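# Close the footlocker lid over three cartons, upright

## Task

Get all three cartons inside the footlocker and close its lid completely, leaving the footlocker standing upright and untipped. Fail conditions: the lid drops shut from more than slightly open or is slammed, the footlocker topples or is left leaning. The finished state must hold by itself, not only while the robot is holding something in place.

## Robot and tools

Robot: a Hello Robot Stretch 3 with one arm. It has a two-wheeled base (0.33 m long, 0.34 m wide), a vertical mast carrying a lift, and a telescoping arm that sticks out to the robot's right. The base cannot strafe; to shift the gripper forward or back you drive the base. Spinning in place pivots about the point midway between the drive wheels, 0.05 m behind the front edge. With the arm retracted and the wrist folded, a spin sweeps a 0.28 m radius circle; an unfolded, level wrist reaches beyond it.

Frames: the base frame sits on the floor between the drive wheels, x forward, y left, z up. hand_pose is reported in it, at the point where closed fingertips meet; with all wrist joints at zero its x axis points up, y back toward the mast, z to the rear. The odometry frame is the base frame at scene start.

execute_actions: argument actions is a list holding exactly one action (or empty, which only returns state and pictures). An action may contain base, joints, or both, plus optional contact_limits; the motions start together. base holds one command only: {"translate_m": d}, a straight drive offset in metres from the base's last reported position, forward positive, -1 to 1; or {"rotate_rad": d}, a turn offset in radians, counter-clockwise (left) positive, -3.2 to 3.2. joints holds absolute targets by name: lift_m 0 to 1.1 (arm height on mast), arm_m 0 to 0.52 (extension), wrist_yaw_rad -1.345 to 4.42 (0 along the arm, positive swings toward the front, 3.0 folds over base), wrist_pitch_rad -1.57 to 0.451 (0 level, negative tips fingers down), wrist_roll_rad -2.911 to 2.911, gripper_m -0.089 to 0.179 (larger is wider; actual fingertip gap is smaller, by about 0.007 nearly closed and 0.025 fully open, zero below 0.007), head_pan_rad -3.953 to 1.73 (0 forward, positive left, -1.57 along the arm), head_tilt_rad -1.53 to 0.419 (negative down). contact_limits accepts only arm_m, a motor_effort percentage 1 to 100 at which arm motion halts with contact_stop (about -value when retracting); it also caps holding force until the next action. cameras picks head_camera, nav_camera, wrist_camera or all; omitted or null means all, [] none. Unknown keys or out-of-range numbers reject the whole call with no motion. Joints left out of an action may still be driving toward earlier targets. Each action lasts at most 15 s.

wait: seconds 0 to 10; commands nothing and returns the same report. zoom_image: camera plus region [x0, y0, x1, y1] in pixels of that camera's latest full image, at most 504 by 504. finished_scene: scene is the current scene's integer number (1 to 2); it ends the scene irreversibly and reports success, so call it only once the lid is closed and everything rests on its own.

Results: joint_positions; base_status and joint_status (done, off_target meaning stopped short and maybe still pushing, contact_stop, time_out, torque_fault); on_its_own for things not commanded this call, where "held at" is a held target, not the actual position; motor_effort in percent of max, positive toward higher joint values, with the peak in brackets (readings carry offsets and noise); contact_limits line showing active, default and maximum; base_odometry from wheels only, heading -3.142 to 3.142; turned_by_wheels and turned_by_imu since the last report; base_tilt in degrees, forward and right positive, with a few degrees of fixed bias; lidar_m, 12 distances in 30-degree sectors counter-clockwise from straight ahead (4th left, 7th behind, 10th right), in a plane 0.17 m up, "-" for nothing seen, partly blocked by the robot itself; wrist_depth_mm and head_depth_mm, 7x7 grids of median depths in mm ("-" unknown; head grid matches its sideways image). A pictures line lists which cameras the images come from, in order. If any result reports a stop, the remaining execute_actions, wait and finished_scene calls in that reply are skipped.

Stops and faults: the arm and lift halt and go slack when they press firmly into something; a slack lift can sag under load or keep pressing. Base, wrist and head have no such stop and keep pushing. A wrist servo strained for several seconds shuts off for 10 s (torque_fault).

Gripper: to grasp, command a gripper_m below the object's width; to let go, command at least 0.02 more than where contact happened. Readings do not confirm a grasp.

Speed: the base is fast only with the arm stowed (lift_m under 0.30, arm_m under 0.03, wrist_yaw_rad over 2.54); otherwise slow.

Safety: fold or unfold the wrist only with lift_m between 0.32 and 0.95, wrist_pitch_rad -0.4 and roll near 0; after folding, lift may drop to 0.25. If yaw is below -0.4, pitch to -0.5 or lower. Pushing on something rigid with the gripper above roughly 0.45 m, raising the contact limit, repeated pushes, or driving while holding or hooking something fixed can tip the robot; if it leans, back off in small steps, free the gripper, and lower the lift to about 0.2. Lower the lid gently by hand rather than releasing it from high, avoid knocking the footlocker over, avoid dropping cartons. Loose objects may occasionally get a brief external push. The simulation keeps running while you reason; base offsets count from the last reported position.

Each tool is called after ">>>" as a command line: name --argument value for each argument, lists and objects as JSON in quotes; but a table of rows of numbers goes row by row, as --pt "numbers of a row", without its own name.

## Session

>>> execute_actions --actions '[{"joints":{"head_tilt_rad":-0.8}}]'

Scene clock: 1.00 s.
base_odometry: x=+0.000 y=+0.000 heading=+0.000 (m, m, rad; odometry frame)
turned_by_wheels: +0.000 (rad since the last result)
turned_by_imu: +0.000 (rad since the last result)
base_tilt: forward=+0.3 right=+0.9 (deg)
lidar_m: 1.79 1.48 1.50 1.66 2.65 2.68 2.74 1.57 1.57 2.49 2.08 1.61
head_depth_mm: 1739 2133 2229 1816 1543 1338 1179 / 1705 2346 2190 1811 1528 1332 1175 / 1682 2492 2208 1794 1521 1320 1163 / 1754 2408 2183 1791 1515 1314 1162 / 1845 2243 2146 1773 1503 1313 1156 / 1758 1995 2088 1756 1494 1304 1153 / 1603 1792 1950 1753 1485 1295 1148
base_status: not commanded
joint_positions: lift_m=+0.355 arm_m=-0.001 wrist_yaw_rad=+2.853 wrist_pitch_rad=-0.621 wrist_roll_rad=+0.006 gripper_m=+0.037 head_pan_rad=+0.013 head_tilt_rad=-0.790
joint_status: all done
motor_effort: left_wheel=+0(0) right_wheel=-1(1) lift_m=+28(27) arm_m=-1(1) wrist_yaw_rad=+0(0) wrist_pitch_rad=+5(6) wrist_roll_rad=+0(0) gripper_m=+0(0) head_pan_rad=-1(0) head_tilt_rad=-3(27) (%)
hand_pose: x=+0.0341 y=+0.0427 z=+0.3250 quat_wxyz=(+0.311, +0.699, +0.116, +0.633) (m; base frame)
wrist_depth_mm: - - - - - - - / - 870 886 916 921 950 959 / 691 738 734 736 752 772 784 / 612 - 623 642 640 638 667 / 532 528 - 567 557 558 566 / 481 - - 484 491 493 499 / - - - 434 438 439 443
pictures: head_camera (sideways: a quarter turn clockwise sets it upright), nav_camera (sideways: a quarter turn counterclockwise sets it upright), wrist_camera
camera_calibration (this result's frames):
head_camera: T_world_to_cam=[[-0.734375, -0.00956477, -0.678676, 0.909292], [0.0188892, 0.999225, -0.0345218, 0.0444259], [0.678481, -0.0381716, -0.733626, 0.913184], [0, 0, 0, 1]] pos_world=[0.0473449, -0.000836611, 1.28858]
nav_camera: T_world_to_cam=[[0.71679, -0.00752068, 0.697249, -0.867685], [0.0329353, -0.998461, -0.0446279, 0.107547], [0.696511, 0.0549529, -0.715439, 0.883468], [0, 0, 0, 1]] pos_world=[0.00306052, 0.0523065, 1.24186]
wrist_camera: T_world_to_cam=[[0.945522, -0.325081, 0.0176089, -0.0314157], [-0.230149, -0.705703, -0.670085, 0.283374], [0.230259, 0.629528, -0.742075, 0.373827], [0, 0, 0, 1]] pos_world=[0.00884568, -0.0455692, 0.467846]
Images, in order (width x height): head_camera 896x504, nav_camera 672x504, wrist_camera 644x364.

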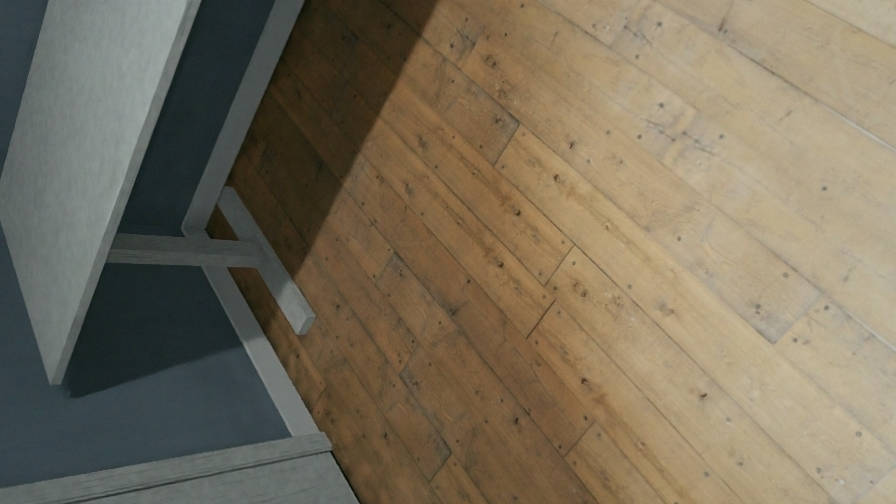

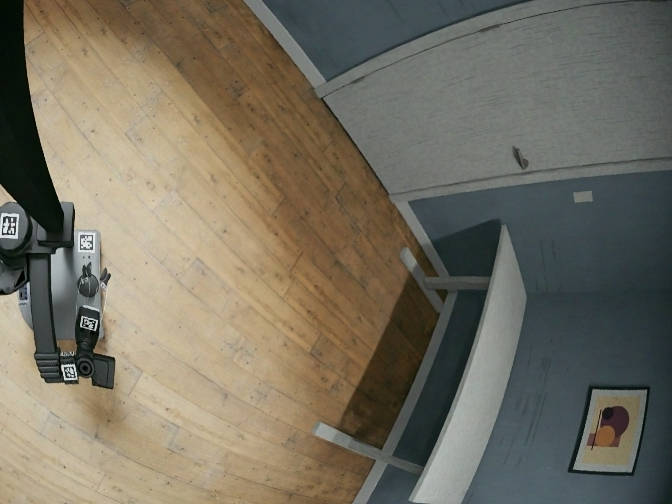

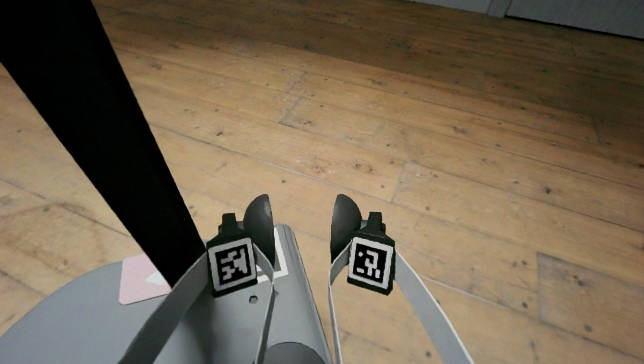

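>>> execute_actions --actions '[{"joints":{"head_tilt_rad":-0.5,"head_pan_rad":-2.3}}]' --cameras '["head_camera","nav_camera"]'

Scene clock: 2.70 s.
base_odometry: x=+0.000 y=+0.000 heading=+0.000 (m, m, rad; odometry frame)
turned_by_wheels: +0.000 (rad since the last result)
turned_by_imu: +0.000 (rad since the last result)
base_tilt: forward=+0.3 right=+0.8 (deg)
lidar_m: 1.79 1.47 1.50 1.66 2.65 2.68 2.74 1.57 1.56 2.49 2.08 1.61
head_depth_mm: 1995 2186 2418 2425 1985 1603 1333 / 1999 2179 2415 1929 1966 1590 1325 / 1977 2165 2379 1914 1942 1580 1320 / 1961 2158 2382 1909 1939 1570 1317 / 1951 2137 2368 2252 1926 1565 1309 / 1947 2116 2335 2488 1924 1562 1298 / 1932 2111 2327 2461 1918 1551 1300
base_status: not commanded
joint_positions: lift_m=+0.355 arm_m=-0.001 wrist_yaw_rad=+2.853 wrist_pitch_rad=-0.621 wrist_roll_rad=+0.006 gripper_m=+0.037 head_pan_rad=-2.293 head_tilt_rad=-0.507
joint_status: all done
motor_effort: left_wheel=+0(0) right_wheel=+0(0) lift_m=+27(28) arm_m=-1(1) wrist_yaw_rad=+0(0) wrist_pitch_rad=+5(5) wrist_roll_rad=+0(0) gripper_m=+0(0) head_pan_rad=-2(38) head_tilt_rad=+3(17) (%)
hand_pose: x=+0.0341 y=+0.0427 z=+0.3250 quat_wxyz=(+0.311, +0.699, +0.116, +0.633) (m; base frame)
wrist_depth_mm: - - - - - - - / - 882 872 904 929 933 945 / 680 729 740 750 764 769 783 / 610 - 621 639 637 665 652 / 531 536 - 561 550 555 570 / 486 - - 485 489 497 501 / - - - 436 441 442 441
pictures: head_camera (sideways: a quarter turn clockwise sets it upright), nav_camera (sideways: a quarter turn counterclockwise sets it upright)
camera_calibration (this result's frames):
head_camera: T_world_to_cam=[[0.34149, 0.387476, -0.856299, 1.13426], [0.722876, -0.690554, -0.0241949, 0.026698], [-0.600695, -0.610736, -0.515914, 0.637781], [0, 0, 0, 1]] pos_world=[-0.0235246, -0.0315454, 1.30095]
nav_camera: T_world_to_cam=[[-0.339413, -0.359621, 0.869179, -1.08536], [-0.770281, 0.636608, -0.0373981, 0.103049], [-0.539877, -0.682205, -0.493082, 0.601749], [0, 0, 0, 1]] pos_world=[0.0358601, -0.0454059, 1.24394]
Images, in order (width x height): head_camera 896x504, nav_camera 672x504.

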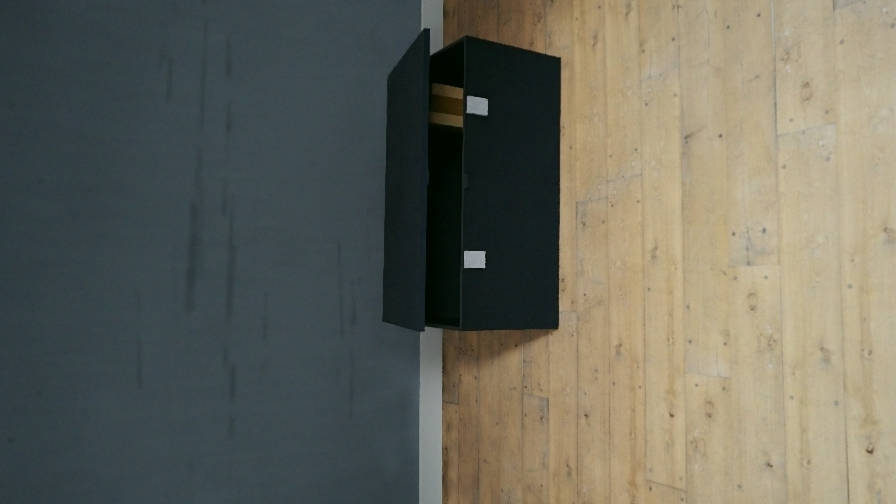

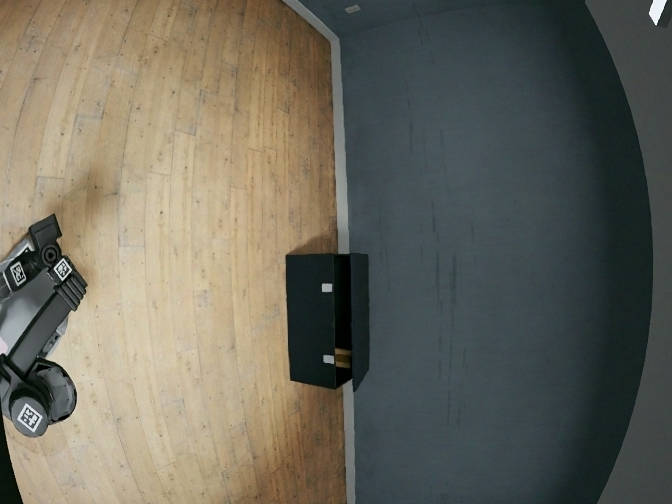

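>>> execute_actions --actions '[{"base":{"rotate_rad":-2.5},"joints":{"lift_m":0.28,"wrist_pitch_rad":-0.4,"gripper_m":0.0}}]' --cameras '[]'

>>> execute_actions --actions '[{"base":{"translate_m":0.95}}]' --cameras '[]'

>>> execute_actions --actions '[{"base":{"rotate_rad":1.73},"joints":{"head_pan_rad":-1.57,"head_tilt_rad":-0.9}}]' --cameras '[]'

>>> execute_actions --actions '[{"joints":{"lift_m":0.4}}]' --cameras '[]'

>>> execute_actions --actions '[{"joints":{"wrist_yaw_rad":0}}]' --cameras '[]'

>>> execute_actions --actions '[{"joints":{"wrist_pitch_rad":0,"lift_m":0.25}}]'

Scene clock: 6.17 s.
base_odometry: x=+0.000 y=+0.000 heading=-2.500 (m, m, rad; odometry frame)
turned_by_wheels: -2.500 (rad since the last result)
turned_by_imu: -2.510 (rad since the last result)
base_tilt: forward=+0.4 right=+0.8 (deg)
lidar_m: 1.57 1.57 2.35 1.61 1.61 1.68 1.48 1.50 1.77 2.67 2.69 2.56
head_depth_mm: 1312 1410 1526 1662 1795 1602 1333 / 1390 1495 1622 1765 1885 1594 1328 / 1461 1577 1736 1899 1974 1584 1320 / 1547 1687 1857 2054 1966 1573 1314 / 1645 1805 2002 2230 1934 1571 1309 / 1760 1936 2177 2358 1929 1561 1305 / 1904 2106 2371 2500 1930 1554 1297
base_status: done
joint_positions: lift_m=+0.280 arm_m=-0.001 wrist_yaw_rad=+2.853 wrist_pitch_rad=-0.420 wrist_roll_rad=+0.006 gripper_m=+0.000 head_pan_rad=-2.293 head_tilt_rad=-0.507
joint_status: all done
motor_effort: left_wheel=+4(19) right_wheel=-4(10) lift_m=+20(25) arm_m=-2(1) wrist_yaw_rad=+0(0) wrist_pitch_rad=+10(11) wrist_roll_rad=+0(0) gripper_m=-3(80) head_pan_rad=-3(3) head_tilt_rad=+3(3) (%)
hand_pose: x=+0.0426 y=+0.0712 z=+0.2925 quat_wxyz=(+0.246, +0.707, +0.046, +0.661) (m; base frame)
wrist_depth_mm: - - - - - - - / - - - - - - - / - 883 886 905 931 937 938 / 643 706 692 706 709 723 715 / 549 - 565 - 583 589 587 / 472 - - 466 485 489 492 / - - - 413 420 418 426
pictures: none
No camera images: the call's "cameras" was empty. Leave "cameras" out to get every camera's image.

Scene clock: 11.03 s.
base_odometry: x=-0.761 y=-0.569 heading=-2.500 (m, m, rad; odometry frame)
turned_by_wheels: +0.000 (rad since the last result)
turned_by_imu: +0.003 (rad since the last result)
base_tilt: forward=+0.3 right=+0.8 (deg)
lidar_m: 0.64 0.64 1.57 2.27 2.06 2.70 2.42 2.43 2.79 2.46 2.47 0.71
head_depth_mm: 2148 2317 2503 2585 1983 1600 1332 / 2272 2448 2679 2640 1984 1600 1324 / 2406 2588 2860 2599 1982 1580 1323 / 2566 2780 3060 2584 1956 1576 1313 / 2705 2975 3242 2563 1948 1570 1309 / 2917 3213 3400 2529 1941 1561 1301 / 2773 2996 3216 2517 1921 1552 1303
base_status: done
joint_positions: lift_m=+0.280 arm_m=-0.001 wrist_yaw_rad=+2.853 wrist_pitch_rad=-0.419 wrist_roll_rad=+0.006 gripper_m=+0.000 head_pan_rad=-2.293 head_tilt_rad=-0.506
joint_status: not commanded
motor_effort: left_wheel=+4(18) right_wheel=-4(9) lift_m=+20(20) arm_m=-1(1) wrist_yaw_rad=+0(0) wrist_pitch_rad=+9(10) wrist_roll_rad=+0(0) gripper_m=-2(3) head_pan_rad=-3(3) head_tilt_rad=+3(2) (%)
hand_pose: x=+0.0426 y=+0.0713 z=+0.2927 quat_wxyz=(+0.246, +0.707, +0.046, +0.661) (m; base frame)
wrist_depth_mm: - - - - - - 522 / - - - - - - 504 / - 889 889 909 914 661 524 / 650 684 708 702 702 670 550 / 545 - 564 - 576 579 547 / 467 - - 467 489 485 491 / - - - 420 418 425 423
pictures: none
No camera images: the call's "cameras" was empty. Leave "cameras" out to get every camera's image.

Scene clock: 13.47 s.
base_odometry: x=-0.761 y=-0.569 heading=-0.770 (m, m, rad; odometry frame)
turned_by_wheels: +1.730 (rad since the last result)
turned_by_imu: +1.735 (rad since the last result)
base_tilt: forward=+0.3 right=+0.8 (deg)
lidar_m: 2.28 2.05 2.54 2.42 2.48 2.61 2.46 2.02 0.67 0.63 0.65 1.77
head_depth_mm: 1282 1509 1764 1172 1420 1280 1152 / 1272 1487 1374 1154 1368 1279 1147 / 1261 1466 1366 1141 1356 1277 1175 / 1245 1458 1365 1128 1333 1265 1176 / 1234 1442 1355 1123 1321 1260 1135 / 1220 1418 1349 1151 1294 1255 1124 / 1212 1404 1551 1108 1330 1245 1122
base_status: done
joint_positions: lift_m=+0.280 arm_m=-0.001 wrist_yaw_rad=+2.853 wrist_pitch_rad=-0.419 wrist_roll_rad=+0.006 gripper_m=+0.000 head_pan_rad=-1.577 head_tilt_rad=-0.889
joint_status: all done
motor_effort: left_wheel=-4(14) right_wheel=+3(13) lift_m=+21(20) arm_m=-2(2) wrist_yaw_rad=+0(1) wrist_pitch_rad=+9(9) wrist_roll_rad=+0(0) gripper_m=-2(2) head_pan_rad=+2(35) head_tilt_rad=-3(21) (%)
hand_pose: x=+0.0426 y=+0.0712 z=+0.2927 quat_wxyz=(+0.246, +0.707, +0.046, +0.661) (m; base frame)
wrist_depth_mm: - - - - - - - / - - - - - - - / - 881 888 902 933 923 939 / 640 682 686 694 700 716 733 / 556 - 559 - 581 577 581 / 469 - - 466 485 491 494 / - - - 417 419 421 423
pictures: none
No camera images: the call's "cameras" was empty. Leave "cameras" out to get every camera's image.

Scene clock: 15.40 s.
base_odometry: x=-0.761 y=-0.569 heading=-0.770 (m, m, rad; odometry frame)
turned_by_wheels: +0.000 (rad since the last result)
turned_by_imu: +0.000 (rad since the last result)
base_tilt: forward=+0.4 right=+0.9 (deg)
lidar_m: 2.27 2.06 2.55 2.42 2.48 2.60 2.46 2.02 0.67 0.64 0.65 1.76
head_depth_mm: 1282 1506 1759 1175 1416 1284 1152 / 1274 1491 1388 1152 1365 1276 1150 / 1254 1472 1372 1138 1357 1271 - / 1245 1455 1368 1127 1334 1261 - / 1230 1430 1354 1124 1310 1261 1116 / 1220 1427 1347 1154 1297 1255 1130 / 1206 1403 1556 1108 1336 1244 1123
base_status: not commanded
joint_positions: lift_m=+0.400 arm_m=-0.001 wrist_yaw_rad=+2.853 wrist_pitch_rad=-0.419 wrist_roll_rad=+0.006 gripper_m=+0.000 head_pan_rad=-1.577 head_tilt_rad=-0.889
joint_status: all done
motor_effort: left_wheel=-4(4) right_wheel=+4(4) lift_m=+35(37) arm_m=-1(2) wrist_yaw_rad=+1(0) wrist_pitch_rad=+9(9) wrist_roll_rad=+0(0) gripper_m=-2(2) head_pan_rad=+3(2) head_tilt_rad=-3(3) (%)
hand_pose: x=+0.0426 y=+0.0713 z=+0.4122 quat_wxyz=(+0.245, +0.707, +0.045, +0.661) (m; base frame)
wrist_depth_mm: - - - - - - - / - - - - - - - / - - - - - - - / 819 892 887 923 915 934 949 / 709 - 732 - 745 756 766 / 608 - 600 610 615 623 633 / 527 528 552 543 537 545 545
pictures: none
No camera images: the call's "cameras" was empty. Leave "cameras" out to get every camera's image.

Scene clock: 17.83 s.
base_odometry: x=-0.761 y=-0.569 heading=-0.770 (m, m, rad; odometry frame)
turned_by_wheels: +0.000 (rad since the last result)
turned_by_imu: +0.000 (rad since the last result)
base_tilt: forward=+0.4 right=+0.8 (deg)
lidar_m: 2.28 2.06 2.54 2.42 2.47 2.61 2.46 2.02 0.67 0.64 0.65 1.76
head_depth_mm: 1284 1503 1761 1177 1412 1282 1151 / 1272 1482 1386 1153 1370 1278 1149 / 1257 1474 1376 1139 1354 1271 - / 1245 1456 1363 1129 1335 1290 - / 1238 1436 1358 1129 1313 1258 1136 / 1220 1426 1347 1148 1296 1251 1128 / 1205 1407 1550 1108 1329 1245 1119
base_status: not commanded
joint_positions: lift_m=+0.400 arm_m=-0.001 wrist_yaw_rad=+0.002 wrist_pitch_rad=-0.419 wrist_roll_rad=+0.006 gripper_m=+0.000 head_pan_rad=-1.577 head_tilt_rad=-0.889
joint_status: all done
motor_effort: left_wheel=-4(4) right_wheel=+4(4) lift_m=+34(35) arm_m=-2(2) wrist_yaw_rad=-3(1) wrist_pitch_rad=+9(9) wrist_roll_rad=+0(0) gripper_m=-2(2) head_pan_rad=+3(3) head_tilt_rad=-3(3) (%)
hand_pose: x=-0.0210 y=-0.3680 z=+0.4122 quat_wxyz=(+0.690, +0.148, -0.693, -0.147) (m; base frame)
wrist_depth_mm: 911 931 941 956 967 - - / - 758 816 825 814 597 - / - 438 444 453 465 473 546 / 825 470 480 487 499 506 892 / 719 531 532 - 565 582 755 / 608 593 603 592 621 636 646 / 527 536 538 538 540 545 545
pictures: none
No camera images: the call's "cameras" was empty. Leave "cameras" out to get every camera's image.

Scene clock: 20.03 s.
base_odometry: x=-0.761 y=-0.569 heading=-0.770 (m, m, rad; odometry frame)
turned_by_wheels: +0.000 (rad since the last result)
turned_by_imu: +0.000 (rad since the last result)
base_tilt: forward=+0.2 right=+0.9 (deg)
lidar_m: 2.27 2.06 2.54 2.42 2.48 2.60 2.46 2.02 0.67 0.64 0.65 1.77
head_depth_mm: 1283 1514 1766 1174 1416 1286 1152 / 1269 1486 1382 1157 1364 1280 1148 / 1256 1479 1371 1135 1357 1273 1176 / 1244 1458 1365 1128 1336 1266 - / 1230 1441 1359 1123 1319 1258 1132 / 1221 1421 1346 1153 1297 1250 1129 / 1210 1408 1559 1104 1329 1243 1120
base_status: not commanded
joint_positions: lift_m=+0.250 arm_m=-0.001 wrist_yaw_rad=+0.002 wrist_pitch_rad=-0.022 wrist_roll_rad=+0.006 gripper_m=+0.000 head_pan_rad=-1.577 head_tilt_rad=-0.889
joint_status: all done
motor_effort: left_wheel=-4(4) right_wheel=+4(4) lift_m=+21(25) arm_m=-1(2) wrist_yaw_rad=-2(2) wrist_pitch_rad=+11(11) wrist_roll_rad=+0(0) gripper_m=-2(2) head_pan_rad=+2(3) head_tilt_rad=-3(3) (%)
hand_pose: x=-0.0210 y=-0.3994 z=+0.3592 quat_wxyz=(+0.705, +0.009, -0.709, -0.008) (m; base frame)
wrist_depth_mm: 942 970 995 - - - - / 418 420 428 - - - - / - 691 678 694 586 587 - / 455 402 412 418 423 437 440 / 409 411 415 - 438 444 456 / 424 426 437 456 454 463 482 / 537 448 455 466 475 488 540
pictures: head_camera (sideways: a quarter turn clockwise sets it upright), nav_camera (sideways: a quarter turn counterclockwise sets it upright), wrist_camera
camera_calibration (this result's frames):
head_camera: T_world_to_cam=[[0.00494425, 0.798234, -0.602327, 0.805302], [0.998698, -0.0345206, -0.0375505, 0.0423874], [-0.0507668, -0.601358, -0.797365, 1.00052], [0, 0, 0, 1]] pos_world=[0.00447909, -0.0396884, 1.28442]
nav_camera: T_world_to_cam=[[-0.0216996, -0.782257, 0.622578, -0.765882], [-0.998883, -0.00918662, -0.0463583, 0.116088], [0.0419835, -0.622889, -0.781183, 0.972956], [0, 0, 0, 1]] pos_world=[0.0584907, 0.00799317, 1.24226]
wrist_camera: T_world_to_cam=[[-0.999044, 0.0427271, -0.00924657, -0.00786886], [0.0190845, 0.235977, -0.971571, 0.471164], [-0.0393304, -0.970819, -0.236566, -0.136201], [0, 0, 0, 1]] pos_world=[-0.0222101, -0.243074, 0.425476]
Images, in order (width x height): head_camera 896x504, nav_camera 672x504, wrist_camera 644x364.

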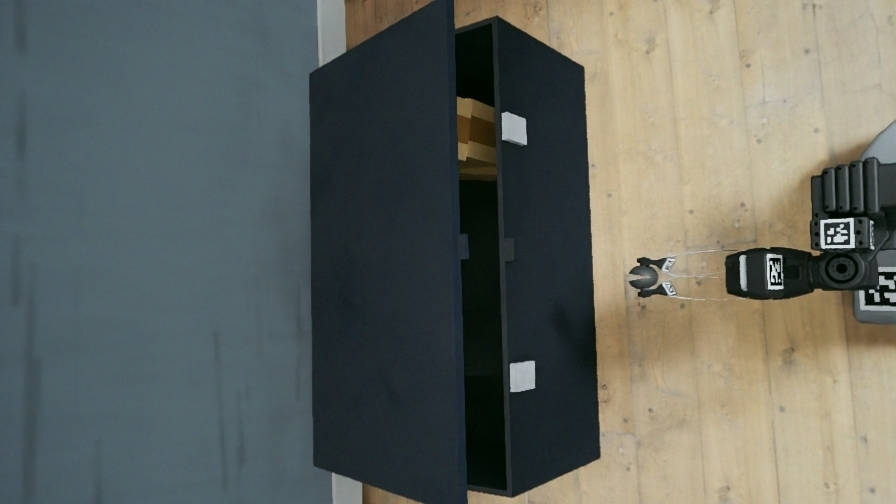

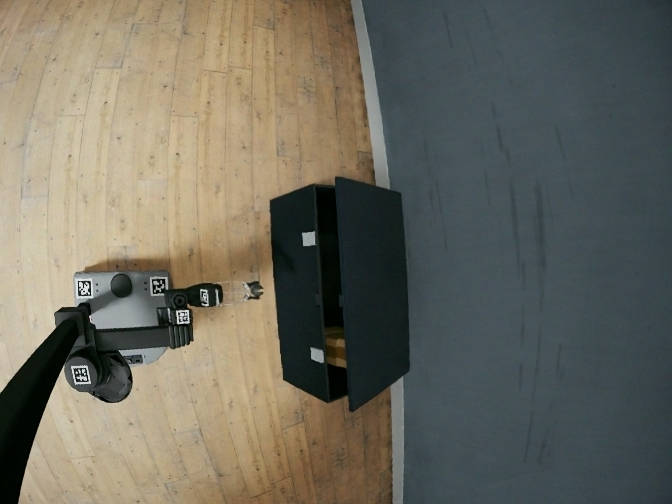

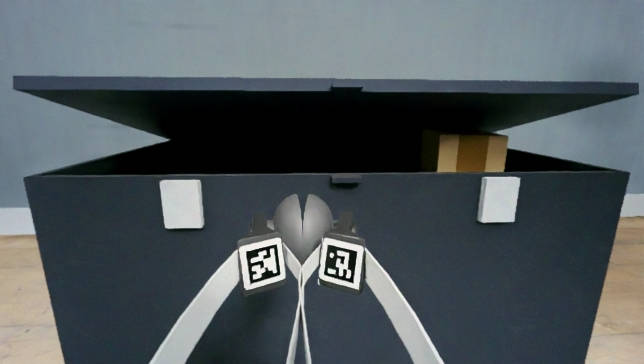

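>>> execute_actions --actions '[{"joints":{"lift_m":0.28,"arm_m":0.31}}]' --cameras '[]'

>>> execute_actions --actions '[{"joints":{"lift_m":0.46,"arm_m":0.37}}]'

Scene clock: 23.73 s.
base_odometry: x=-0.761 y=-0.569 heading=-0.770 (m, m, rad; odometry frame)
turned_by_wheels: +0.000 (rad since the last result)
turned_by_imu: +0.000 (rad since the last result)
base_tilt: forward=+0.3 right=+0.9 (deg)
lidar_m: 2.28 2.06 2.54 2.41 2.48 2.61 2.46 2.01 0.67 0.64 0.66 1.77
head_depth_mm: 1277 1506 1763 1170 1419 1283 1150 / 1271 1488 1386 1158 1366 1273 1147 / 1257 1476 1378 1135 1309 1293 - / 1245 1457 1364 1124 - 1265 1150 / 1229 1439 1354 1124 1321 1259 1140 / 1218 1414 1344 1150 1296 1250 1126 / 1213 1411 1560 1109 1333 1248 1124
base_status: not commanded
joint_positions: lift_m=+0.280 arm_m=+0.310 wrist_yaw_rad=+0.001 wrist_pitch_rad=-0.022 wrist_roll_rad=+0.006 gripper_m=+0.000 head_pan_rad=-1.577 head_tilt_rad=-0.889
joint_status: all done
motor_effort: left_wheel=-4(4) right_wheel=+4(4) lift_m=+34(37) arm_m=+3(1) wrist_yaw_rad=-1(3) wrist_pitch_rad=+10(11) wrist_roll_rad=+0(0) gripper_m=-2(2) head_pan_rad=+2(3) head_tilt_rad=-3(3) (%)
hand_pose: x=-0.0213 y=-0.7104 z=+0.3888 quat_wxyz=(+0.705, +0.008, -0.709, -0.008) (m; base frame)
wrist_depth_mm: 676 684 709 723 735 766 769 / 695 686 725 731 757 774 813 / 94 96 98 100 100 103 106 / 446 530 524 536 549 378 284 / 436 545 550 - 579 388 247 / 431 569 573 604 602 375 256 / 434 567 589 599 609 372 265
pictures: none
No camera images: the call's "cameras" was empty. Leave "cameras" out to get every camera's image.

Scene clock: 26.20 s.
base_odometry: x=-0.761 y=-0.569 heading=-0.770 (m, m, rad; odometry frame)
turned_by_wheels: +0.000 (rad since the last result)
turned_by_imu: +0.000 (rad since the last result)
base_tilt: forward=+0.3 right=+0.8 (deg)
lidar_m: 2.27 2.06 2.54 2.42 2.47 2.61 2.47 2.02 0.67 0.64 0.65 1.76
head_depth_mm: 1282 1506 1722 1361 1425 1284 1152 / 1269 1491 1500 1238 1365 1277 1160 / 1257 1468 1545 1406 1305 1276 - / 1244 1450 1532 - 1333 1269 1155 / 1229 1440 1511 1562 1315 1255 1138 / 1219 1421 1495 1559 1296 1251 1127 / 1203 1407 1550 1404 1330 1241 1120
base_status: not commanded
joint_positions: lift_m=+0.460 arm_m=+0.370 wrist_yaw_rad=+0.001 wrist_pitch_rad=-0.084 wrist_roll_rad=+0.006 gripper_m=+0.000 head_pan_rad=-1.577 head_tilt_rad=-0.889
joint_status: all done
on_its_own: wrist_pitch_rad is at rest, and its effort (+40) is outside its rest range (-20 to +32)
motor_effort: left_wheel=-4(4) right_wheel=+4(4) lift_m=+39(41) arm_m=+3(6) wrist_yaw_rad=-1(1) wrist_pitch_rad=+40(44) wrist_roll_rad=+0(0) gripper_m=-2(2) head_pan_rad=+2(3) head_tilt_rad=-3(3) (%)
hand_pose: x=-0.0213 y=-0.7680 z=+0.5527 quat_wxyz=(+0.705, +0.030, -0.708, -0.030) (m; base frame)
wrist_depth_mm: 618 641 634 668 676 685 711 / 645 651 677 684 717 728 748 / 110 112 114 116 103 120 123 / 140 142 146 149 154 159 164 / 252 262 271 - 306 324 347 / 758 520 534 546 564 560 938 / 444 544 563 578 587 387 321
pictures: head_camera (sideways: a quarter turn clockwise sets it upright), nav_camera (sideways: a quarter turn counterclockwise sets it upright), wrist_camera
camera_calibration (this result's frames):
head_camera: T_world_to_cam=[[0.00494406, 0.798234, -0.602327, 0.805302], [0.998698, -0.0345204, -0.0375505, 0.0423874], [-0.0507666, -0.601358, -0.797365, 1.00052], [0, 0, 0, 1]] pos_world=[0.0044791, -0.0396884, 1.28442]
nav_camera: T_world_to_cam=[[-0.0216995, -0.782257, 0.622578, -0.765882], [-0.998883, -0.00918686, -0.0463583, 0.116088], [0.0419837, -0.622889, -0.781183, 0.972956], [0, 0, 0, 1]] pos_world=[0.0584906, 0.00799318, 1.24226]
wrist_camera: T_world_to_cam=[[-0.998996, 0.0443336, -0.00647715, 0.00908815], [0.0193028, 0.295411, -0.955175, 0.782791], [-0.0404329, -0.954341, -0.295971, -0.402864], [0, 0, 0, 1]] pos_world=[-0.02232, -0.616118, 0.628525]
Images, in order (width x height): head_camera 896x504, nav_camera 672x504, wrist_camera 644x364.

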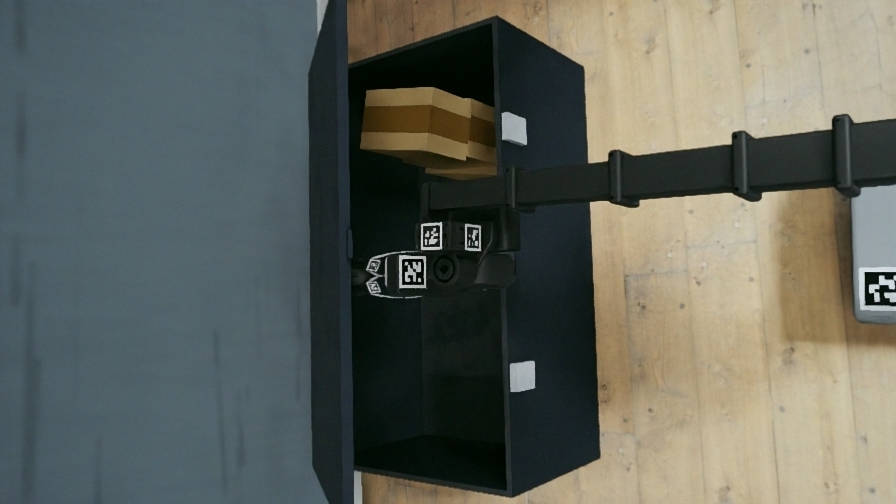

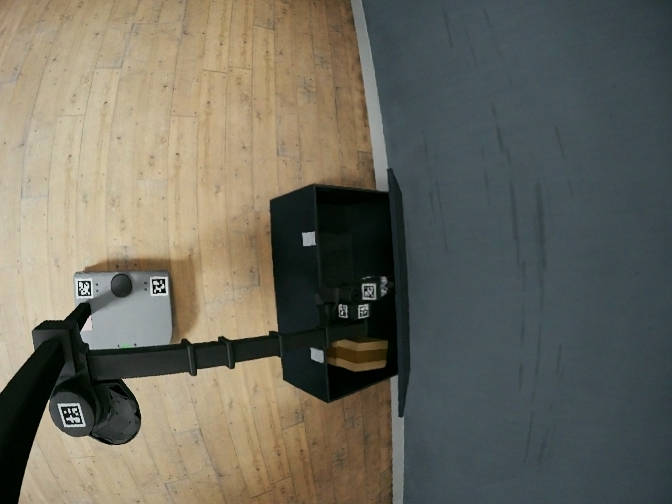

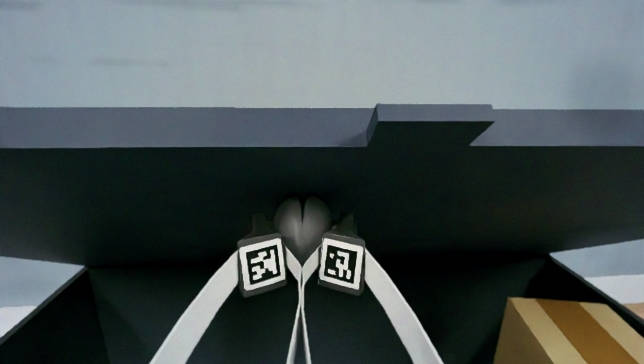

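>>> execute_actions --actions '[{"base":{"translate_m":-0.255},"joints":{"wrist_pitch_rad":0.4,"arm_m":0.52,"lift_m":0.44}}]' --cameras '["head_camera","wrist_camera"]'

>>> execute_actions --actions '[{"joints":{"wrist_pitch_rad":0.0}}]' --cameras '[]'

>>> execute_actions --actions '[{"joints":{"wrist_pitch_rad":-0.4,"gripper_m":0.179,"lift_m":0.48}}]'

Scene clock: 30.23 s.
base_odometry: x=-0.944 y=-0.391 heading=-0.770 (m, m, rad; odometry frame)
turned_by_wheels: +0.000 (rad since the last result)
turned_by_imu: +0.000 (rad since the last result)
base_tilt: forward=+0.3 right=+0.8 (deg)
lidar_m: 2.53 2.28 2.53 2.40 2.46 2.34 2.21 2.04 0.68 0.65 0.66 1.79
head_depth_mm: 1300 1525 1812 1661 1447 1281 1154 / 1283 1509 1797 1647 1439 1274 1148 / 1277 1387 1723 1641 1428 - - / 1262 1102 1338 1236 1350 1266 1152 / 1245 1089 1393 1568 1333 1262 1138 / 1231 1081 1380 1551 1313 1254 1124 / 1224 1067 1373 1547 1291 1242 1122
base_status: done
joint_positions: lift_m=+0.440 arm_m=+0.518 wrist_yaw_rad=+0.012 wrist_pitch_rad=+0.377 wrist_roll_rad=+0.006 gripper_m=+0.000 head_pan_rad=-1.577 head_tilt_rad=-0.889
joint_status: all done
joint sent to its limit — the command would take arm_m past its upper limit, so that joint was sent only as far as its limit.
on_its_own: wrist_yaw_rad is at rest, and its effort (-15) is outside its rest range (-12 to +12)
motor_effort: left_wheel=+2(10) right_wheel=-4(12) lift_m=+22(38) arm_m=+4(6) wrist_yaw_rad=-15(15) wrist_pitch_rad=+11(44) wrist_roll_rad=+0(0) gripper_m=-3(4) head_pan_rad=+3(2) head_tilt_rad=-3(3) (%)
hand_pose: x=-0.0185 y=-0.9104 z=+0.6508 quat_wxyz=(+0.692, -0.128, -0.697, +0.137) (m; base frame)
wrist_depth_mm: 629 646 667 675 702 717 733 / 156 158 161 163 165 168 170 / 163 165 167 170 173 175 180 / 172 174 177 180 183 186 192 / 182 185 186 - 193 197 641 / 193 195 200 205 206 210 622 / 206 207 213 216 222 224 621
pictures: head_camera (sideways: a quarter turn clockwise sets it upright), wrist_camera
camera_calibration (this result's frames):
head_camera: T_world_to_cam=[[0.00494415, 0.798234, -0.602327, 0.805302], [0.998698, -0.0345205, -0.0375505, 0.0423874], [-0.0507667, -0.601358, -0.797365, 1.00052], [0, 0, 0, 1]] pos_world=[0.0044791, -0.0396884, 1.28442]
wrist_camera: T_world_to_cam=[[-0.999345, 0.0254105, -0.0257749, 0.0141633], [0.0213879, -0.159909, -0.9869, 0.524613], [-0.0291992, -0.986805, 0.15926, -0.835216], [0, 0, 0, 1]] pos_world=[-0.021454, -0.740665, 0.651122]
Images, in order (width x height): head_camera 896x504, wrist_camera 644x364.

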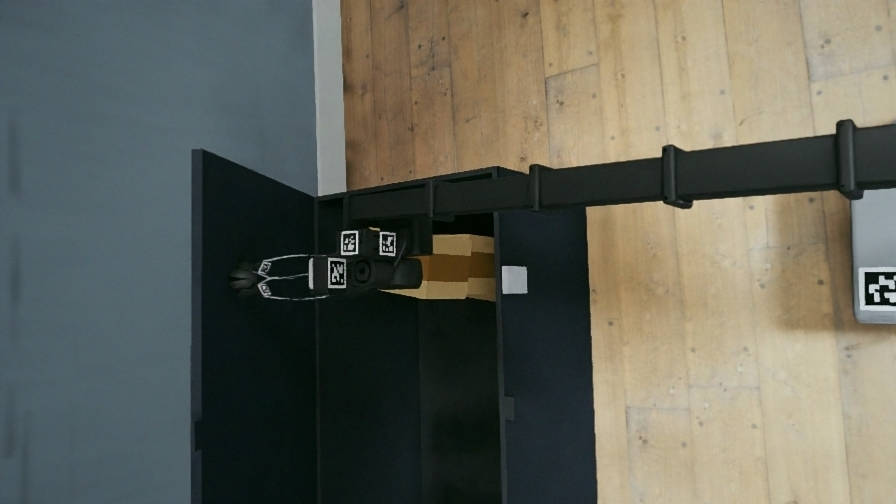

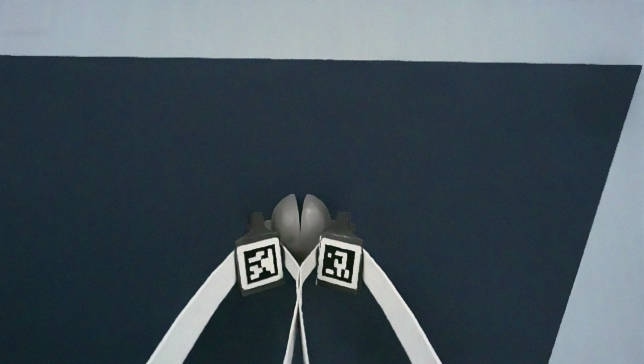

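Scene clock: 31.27 s.
base_odometry: x=-0.944 y=-0.391 heading=-0.770 (m, m, rad; odometry frame)
turned_by_wheels: +0.000 (rad since the last result)
turned_by_imu: +0.000 (rad since the last result)
base_tilt: forward=+0.4 right=+0.8 (deg)
lidar_m: 2.53 2.28 2.51 2.41 2.46 2.34 2.21 2.04 0.68 0.65 0.66 1.78
head_depth_mm: 1296 1528 1819 1658 1447 1287 1153 / 1280 1507 1801 1648 1445 1278 1148 / 1273 1450 1748 1647 1419 - - / 1263 1442 1151 1253 1348 1269 1153 / 1247 1424 1394 1564 1339 1261 1142 / 1236 1411 1385 1555 1317 1252 1125 / 1227 1391 1373 1535 1292 1245 1120
base_status: not commanded
joint_positions: lift_m=+0.440 arm_m=+0.518 wrist_yaw_rad=+0.002 wrist_pitch_rad=-0.030 wrist_roll_rad=+0.006 gripper_m=+0.000 head_pan_rad=-1.577 head_tilt_rad=-0.889
joint_status: all done
motor_effort: left_wheel=-2(2) right_wheel=+2(4) lift_m=+22(22) arm_m=+4(4) wrist_yaw_rad=-3(15) wrist_pitch_rad=+14(14) wrist_roll_rad=+0(0) gripper_m=-2(3) head_pan_rad=+2(3) head_tilt_rad=-3(3) (%)
hand_pose: x=-0.0209 y=-0.9187 z=+0.5471 quat_wxyz=(+0.705, +0.012, -0.709, -0.010) (m; base frame)
wrist_depth_mm: 99 100 102 103 104 106 107 / 113 114 116 118 120 121 124 / 132 133 136 138 140 143 146 / 156 158 162 165 169 173 178 / 194 197 201 - 214 220 700 / 254 260 288 303 291 707 736 / 367 370 375 388 395 738 764
pictures: none
No camera images: the call's "cameras" was empty. Leave "cameras" out to get every camera's image.

Scene clock: 33.53 s.
base_odometry: x=-0.944 y=-0.391 heading=-0.770 (m, m, rad; odometry frame)
turned_by_wheels: +0.000 (rad since the last result)
turned_by_imu: +0.000 (rad since the last result)
base_tilt: forward=+0.3 right=+0.9 (deg)
lidar_m: 2.53 2.28 2.53 2.41 2.46 2.34 2.21 2.04 0.67 0.65 0.66 1.79
head_depth_mm: 1302 1532 1807 1661 1445 1282 1154 / 1284 1508 1793 1654 1439 1275 1153 / 1273 1494 1703 1634 1401 1248 - / 1263 1478 1638 1222 1350 1264 1153 / 1246 1458 1485 1564 1342 1258 1143 / 1240 1443 1464 1557 1322 1252 1125 / 1221 1423 1450 1548 1301 1244 1121
base_status: not commanded
joint_positions: lift_m=+0.480 arm_m=+0.518 wrist_yaw_rad=+0.001 wrist_pitch_rad=-0.432 wrist_roll_rad=+0.006 gripper_m=+0.179 head_pan_rad=-1.577 head_tilt_rad=-0.890
joint_status: all done
motor_effort: left_wheel=-4(7) right_wheel=+4(8) lift_m=+38(42) arm_m=+3(7) wrist_yaw_rad=-1(3) wrist_pitch_rad=+15(29) wrist_roll_rad=+0(0) gripper_m=+0(82) head_pan_rad=+3(2) head_tilt_rad=-3(3) (%)
hand_pose: x=-0.0214 y=-0.8860 z=+0.4891 quat_wxyz=(+0.689, +0.152, -0.692, -0.152) (m; base frame)
wrist_depth_mm: - - - - - - - / - 55 56 57 58 59 59 / 99 89 91 93 95 98 100 / 217 225 239 255 273 538 816 / 423 439 453 461 451 855 865 / - 509 518 497 393 327 711 / 563 565 585 230 239 588 626
pictures: head_camera (sideways: a quarter turn clockwise sets it upright), nav_camera (sideways: a quarter turn counterclockwise sets it upright), wrist_camera
camera_calibration (this result's frames):
head_camera: T_world_to_cam=[[0.00489804, 0.798777, -0.601607, 0.804364], [0.998701, -0.0344249, -0.0375763, 0.0424209], [-0.0507254, -0.600642, -0.797908, 1.00122], [0, 0, 0, 1]] pos_world=[0.00448164, -0.0396727, 1.28439]
nav_camera: T_world_to_cam=[[-0.0216545, -0.782819, 0.621872, -0.764962], [-0.998882, -0.00920661, -0.0463719, 0.116105], [0.0420262, -0.622181, -0.781744, 0.973685], [0, 0, 0, 1]] pos_world=[0.0584905, 0.00805018, 1.24227]
wrist_camera: T_world_to_cam=[[-0.998982, 0.0440155, 0.00989935, 0.0054858], [0.018679, 0.603263, -0.797323, 0.952437], [-0.0410665, -0.796327, -0.603471, -0.243846], [0, 0, 0, 1]] pos_world=[-0.0223242, -0.768993, 0.612192]
Images, in order (width x height): head_camera 896x504, nav_camera 672x504, wrist_camera 644x364.

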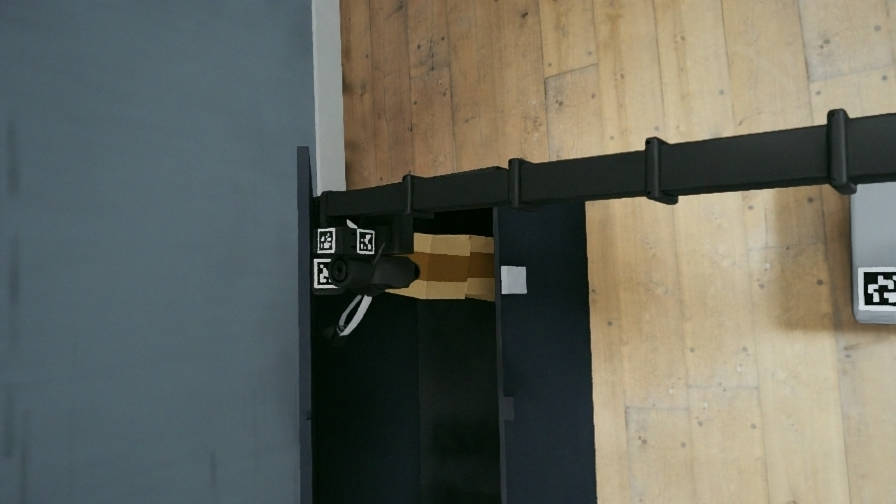

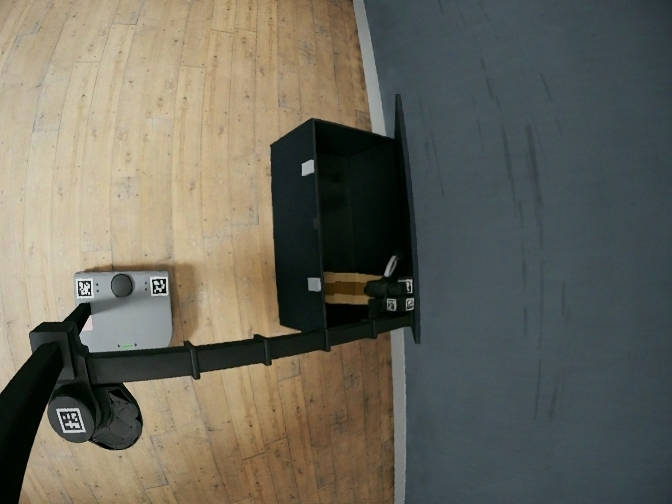

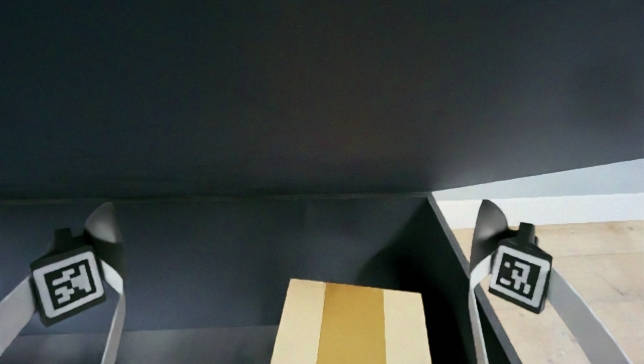

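>>> execute_actions --actions '[{"base":{"translate_m":-0.035},"joints":{"lift_m":0.43}}]' --cameras '[]'

>>> execute_actions --actions '[{"joints":{"wrist_pitch_rad":-0.7}}]'

Scene clock: 35.07 s.
base_odometry: x=-0.969 y=-0.367 heading=-0.770 (m, m, rad; odometry frame)
turned_by_wheels: +0.000 (rad since the last result)
turned_by_imu: +0.000 (rad since the last result)
base_tilt: forward=+0.3 right=+0.9 (deg)
lidar_m: 2.57 2.31 2.52 2.40 2.46 2.30 2.18 2.05 1.42 0.65 0.67 1.79
head_depth_mm: 1298 1531 1817 1662 1451 1282 1151 / 1292 1511 1804 1652 1444 1276 1157 / 1273 1500 1760 1643 1418 - - / 1266 1475 1633 1314 1352 1263 1156 / 1251 1460 1527 1528 1337 1260 1142 / 1240 1442 1511 1564 1321 1254 1124 / 1228 1431 1496 1541 1303 1240 1120
base_status: done
joint_positions: lift_m=+0.430 arm_m=+0.518 wrist_yaw_rad=+0.004 wrist_pitch_rad=-0.426 wrist_roll_rad=+0.000 gripper_m=+0.179 head_pan_rad=-1.577 head_tilt_rad=-0.890
joint_status: all done
motor_effort: left_wheel=-1(9) right_wheel=-1(10) lift_m=+22(36) arm_m=+3(3) wrist_yaw_rad=-5(6) wrist_pitch_rad=+13(15) wrist_roll_rad=+3(3) gripper_m=+0(0) head_pan_rad=+3(2) head_tilt_rad=-2(3) (%)
hand_pose: x=-0.0206 y=-0.8867 z=+0.4411 quat_wxyz=(+0.692, +0.151, -0.691, -0.148) (m; base frame)
wrist_depth_mm: - 51 50 50 50 51 51 / - 71 72 72 73 73 74 / 149 136 138 140 142 143 146 / 381 389 398 399 416 784 796 / 419 441 435 446 438 814 792 / - 515 224 212 311 274 668 / 525 536 182 183 311 541 573
pictures: none
No camera images: the call's "cameras" was empty. Leave "cameras" out to get every camera's image.

Scene clock: 36.00 s.
base_odometry: x=-0.969 y=-0.367 heading=-0.770 (m, m, rad; odometry frame)
turned_by_wheels: +0.000 (rad since the last result)
turned_by_imu: +0.000 (rad since the last result)
base_tilt: forward=+0.3 right=+0.8 (deg)
lidar_m: 2.57 2.31 2.53 2.41 2.46 2.30 2.18 2.05 1.42 0.64 0.66 1.79
head_depth_mm: 1296 1531 1805 1666 1455 1288 1150 / 1290 1509 1786 1654 1452 1274 1158 / 1277 1492 1743 1646 1422 - - / 1267 1476 1634 1315 1351 1263 1155 / 1251 1461 1531 1418 1343 1258 1142 / 1242 1445 1513 1562 1323 1253 1129 / 1225 1428 1491 1541 1294 1243 1120
base_status: not commanded
joint_positions: lift_m=+0.430 arm_m=+0.518 wrist_yaw_rad=+0.004 wrist_pitch_rad=-0.718 wrist_roll_rad=+0.000 gripper_m=+0.179 head_pan_rad=-1.577 head_tilt_rad=-0.890
joint_status: all done
motor_effort: left_wheel=-2(2) right_wheel=+2(2) lift_m=+22(22) arm_m=+3(3) wrist_yaw_rad=-4(5) wrist_pitch_rad=+9(13) wrist_roll_rad=+3(3) gripper_m=+0(0) head_pan_rad=+4(3) head_tilt_rad=-3(2) (%)
hand_pose: x=-0.0209 y=-0.8404 z=+0.3821 quat_wxyz=(+0.663, +0.250, -0.661, -0.248) (m; base frame)
wrist_depth_mm: 235 231 230 226 223 218 643 / 370 372 376 383 383 721 751 / 431 437 413 216 342 776 800 / 518 535 191 190 310 670 697 / 564 552 168 169 313 607 615 / - 486 151 152 313 252 553 / 444 141 137 139 314 211 497
pictures: head_camera (sideways: a quarter turn clockwise sets it upright), nav_camera (sideways: a quarter turn counterclockwise sets it upright), wrist_camera
camera_calibration (this result's frames):
head_camera: T_world_to_cam=[[0.00489804, 0.798777, -0.601607, 0.804364], [0.998701, -0.0344249, -0.0375763, 0.0424209], [-0.0507254, -0.600641, -0.797908, 1.00122], [0, 0, 0, 1]] pos_world=[0.00448164, -0.0396727, 1.28439]
nav_camera: T_world_to_cam=[[-0.0216545, -0.782819, 0.621872, -0.764962], [-0.998882, -0.00920661, -0.0463719, 0.116105], [0.0420262, -0.622181, -0.781744, 0.973685], [0, 0, 0, 1]] pos_world=[0.0584905, 0.00805018, 1.24227]
wrist_camera: T_world_to_cam=[[-0.999113, 0.0330038, 0.0261549, -0.0104531], [0.0109972, 0.804032, -0.594485, 0.930678], [-0.0406496, -0.59367, -0.803681, -0.0252904], [0, 0, 0, 1]] pos_world=[-0.0217067, -0.762964, 0.533222]
Images, in order (width x height): head_camera 896x504, nav_camera 672x504, wrist_camera 644x364.

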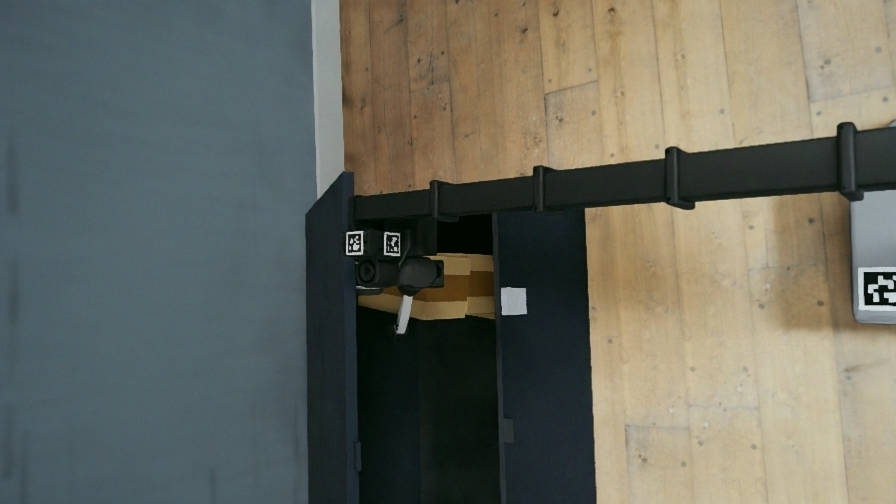

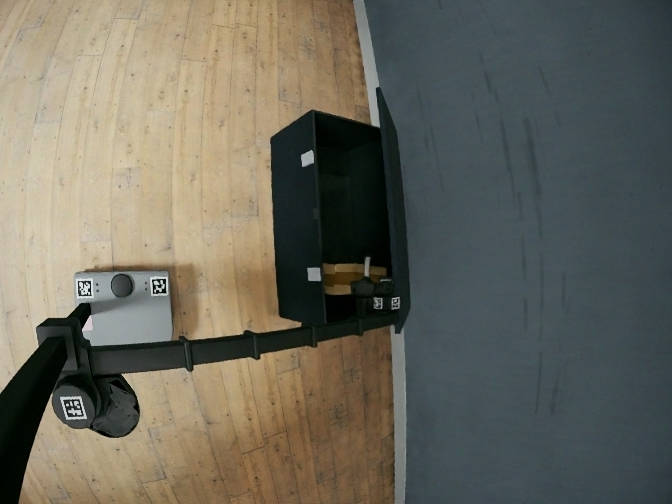

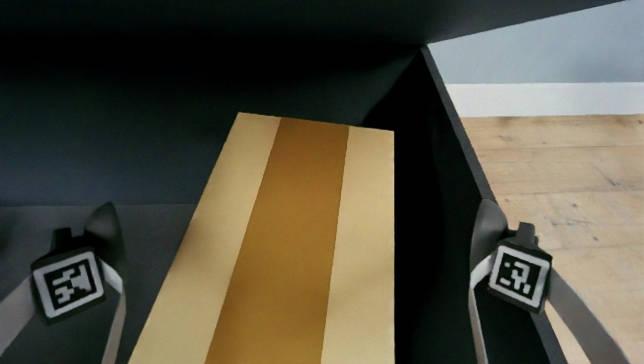

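>>> execute_actions --actions '[{"joints":{"lift_m":0.385,"gripper_m":0.16}}]' --cameras '[]'

>>> execute_actions --actions '[{"joints":{"gripper_m":0.05}}]' --cameras '[]'

>>> execute_actions --actions '[{"joints":{"lift_m":0.40}}]' --cameras '[]'

>>> execute_actions --actions '[{"base":{"translate_m":0.2}}]'

Scene clock: 37.23 s.
base_odometry: x=-0.969 y=-0.367 heading=-0.770 (m, m, rad; odometry frame)
turned_by_wheels: +0.000 (rad since the last result)
turned_by_imu: +0.000 (rad since the last result)
base_tilt: forward=+0.4 right=+0.9 (deg)
lidar_m: 2.56 2.31 2.52 2.40 2.45 2.30 2.17 2.05 1.42 0.65 0.66 1.79
head_depth_mm: 1305 1529 1809 1654 1449 1283 1150 / 1293 1512 1799 1653 1446 1277 1150 / 1281 1501 1701 1658 1455 1284 - / 1270 1483 1285 1287 1351 1264 1154 / 1253 1465 1278 1420 1339 1260 1139 / 1240 1447 1273 1560 1322 1257 1129 / 1225 1427 1267 1549 1302 1243 1122
base_status: not commanded
joint_positions: lift_m=+0.388 arm_m=+0.518 wrist_yaw_rad=+0.009 wrist_pitch_rad=-0.677 wrist_roll_rad=+0.018 gripper_m=+0.160 head_pan_rad=-1.577 head_tilt_rad=-0.890
joint_status: lift_m contact_stop (moved -0.042 of -0.045); the others done
on_its_own: lift_m is slack since a contact_stop, until your next command for it
motor_effort: left_wheel=+1(2) right_wheel=-3(4) lift_m=+27(32) arm_m=+3(3) wrist_yaw_rad=-11(11) wrist_pitch_rad=-10(15) wrist_roll_rad=-5(6) gripper_m=-3(74) head_pan_rad=+3(3) head_tilt_rad=-3(3) (%)
hand_pose: x=-0.0200 y=-0.8480 z=+0.3479 quat_wxyz=(+0.662, +0.236, -0.672, -0.234) (m; base frame)
wrist_depth_mm: 286 292 299 304 312 619 635 / 353 356 355 358 356 697 733 / 407 414 179 174 285 722 752 / 486 488 150 150 288 245 654 / 534 136 132 133 137 191 578 / - 118 118 118 122 241 503 / 420 106 106 107 111 218 162
pictures: none
No camera images: the call's "cameras" was empty. Leave "cameras" out to get every camera's image.

not run: a stop came earlier in this reply.

not run: a stop came earlier in this reply.

not run: a stop came earlier in this reply.


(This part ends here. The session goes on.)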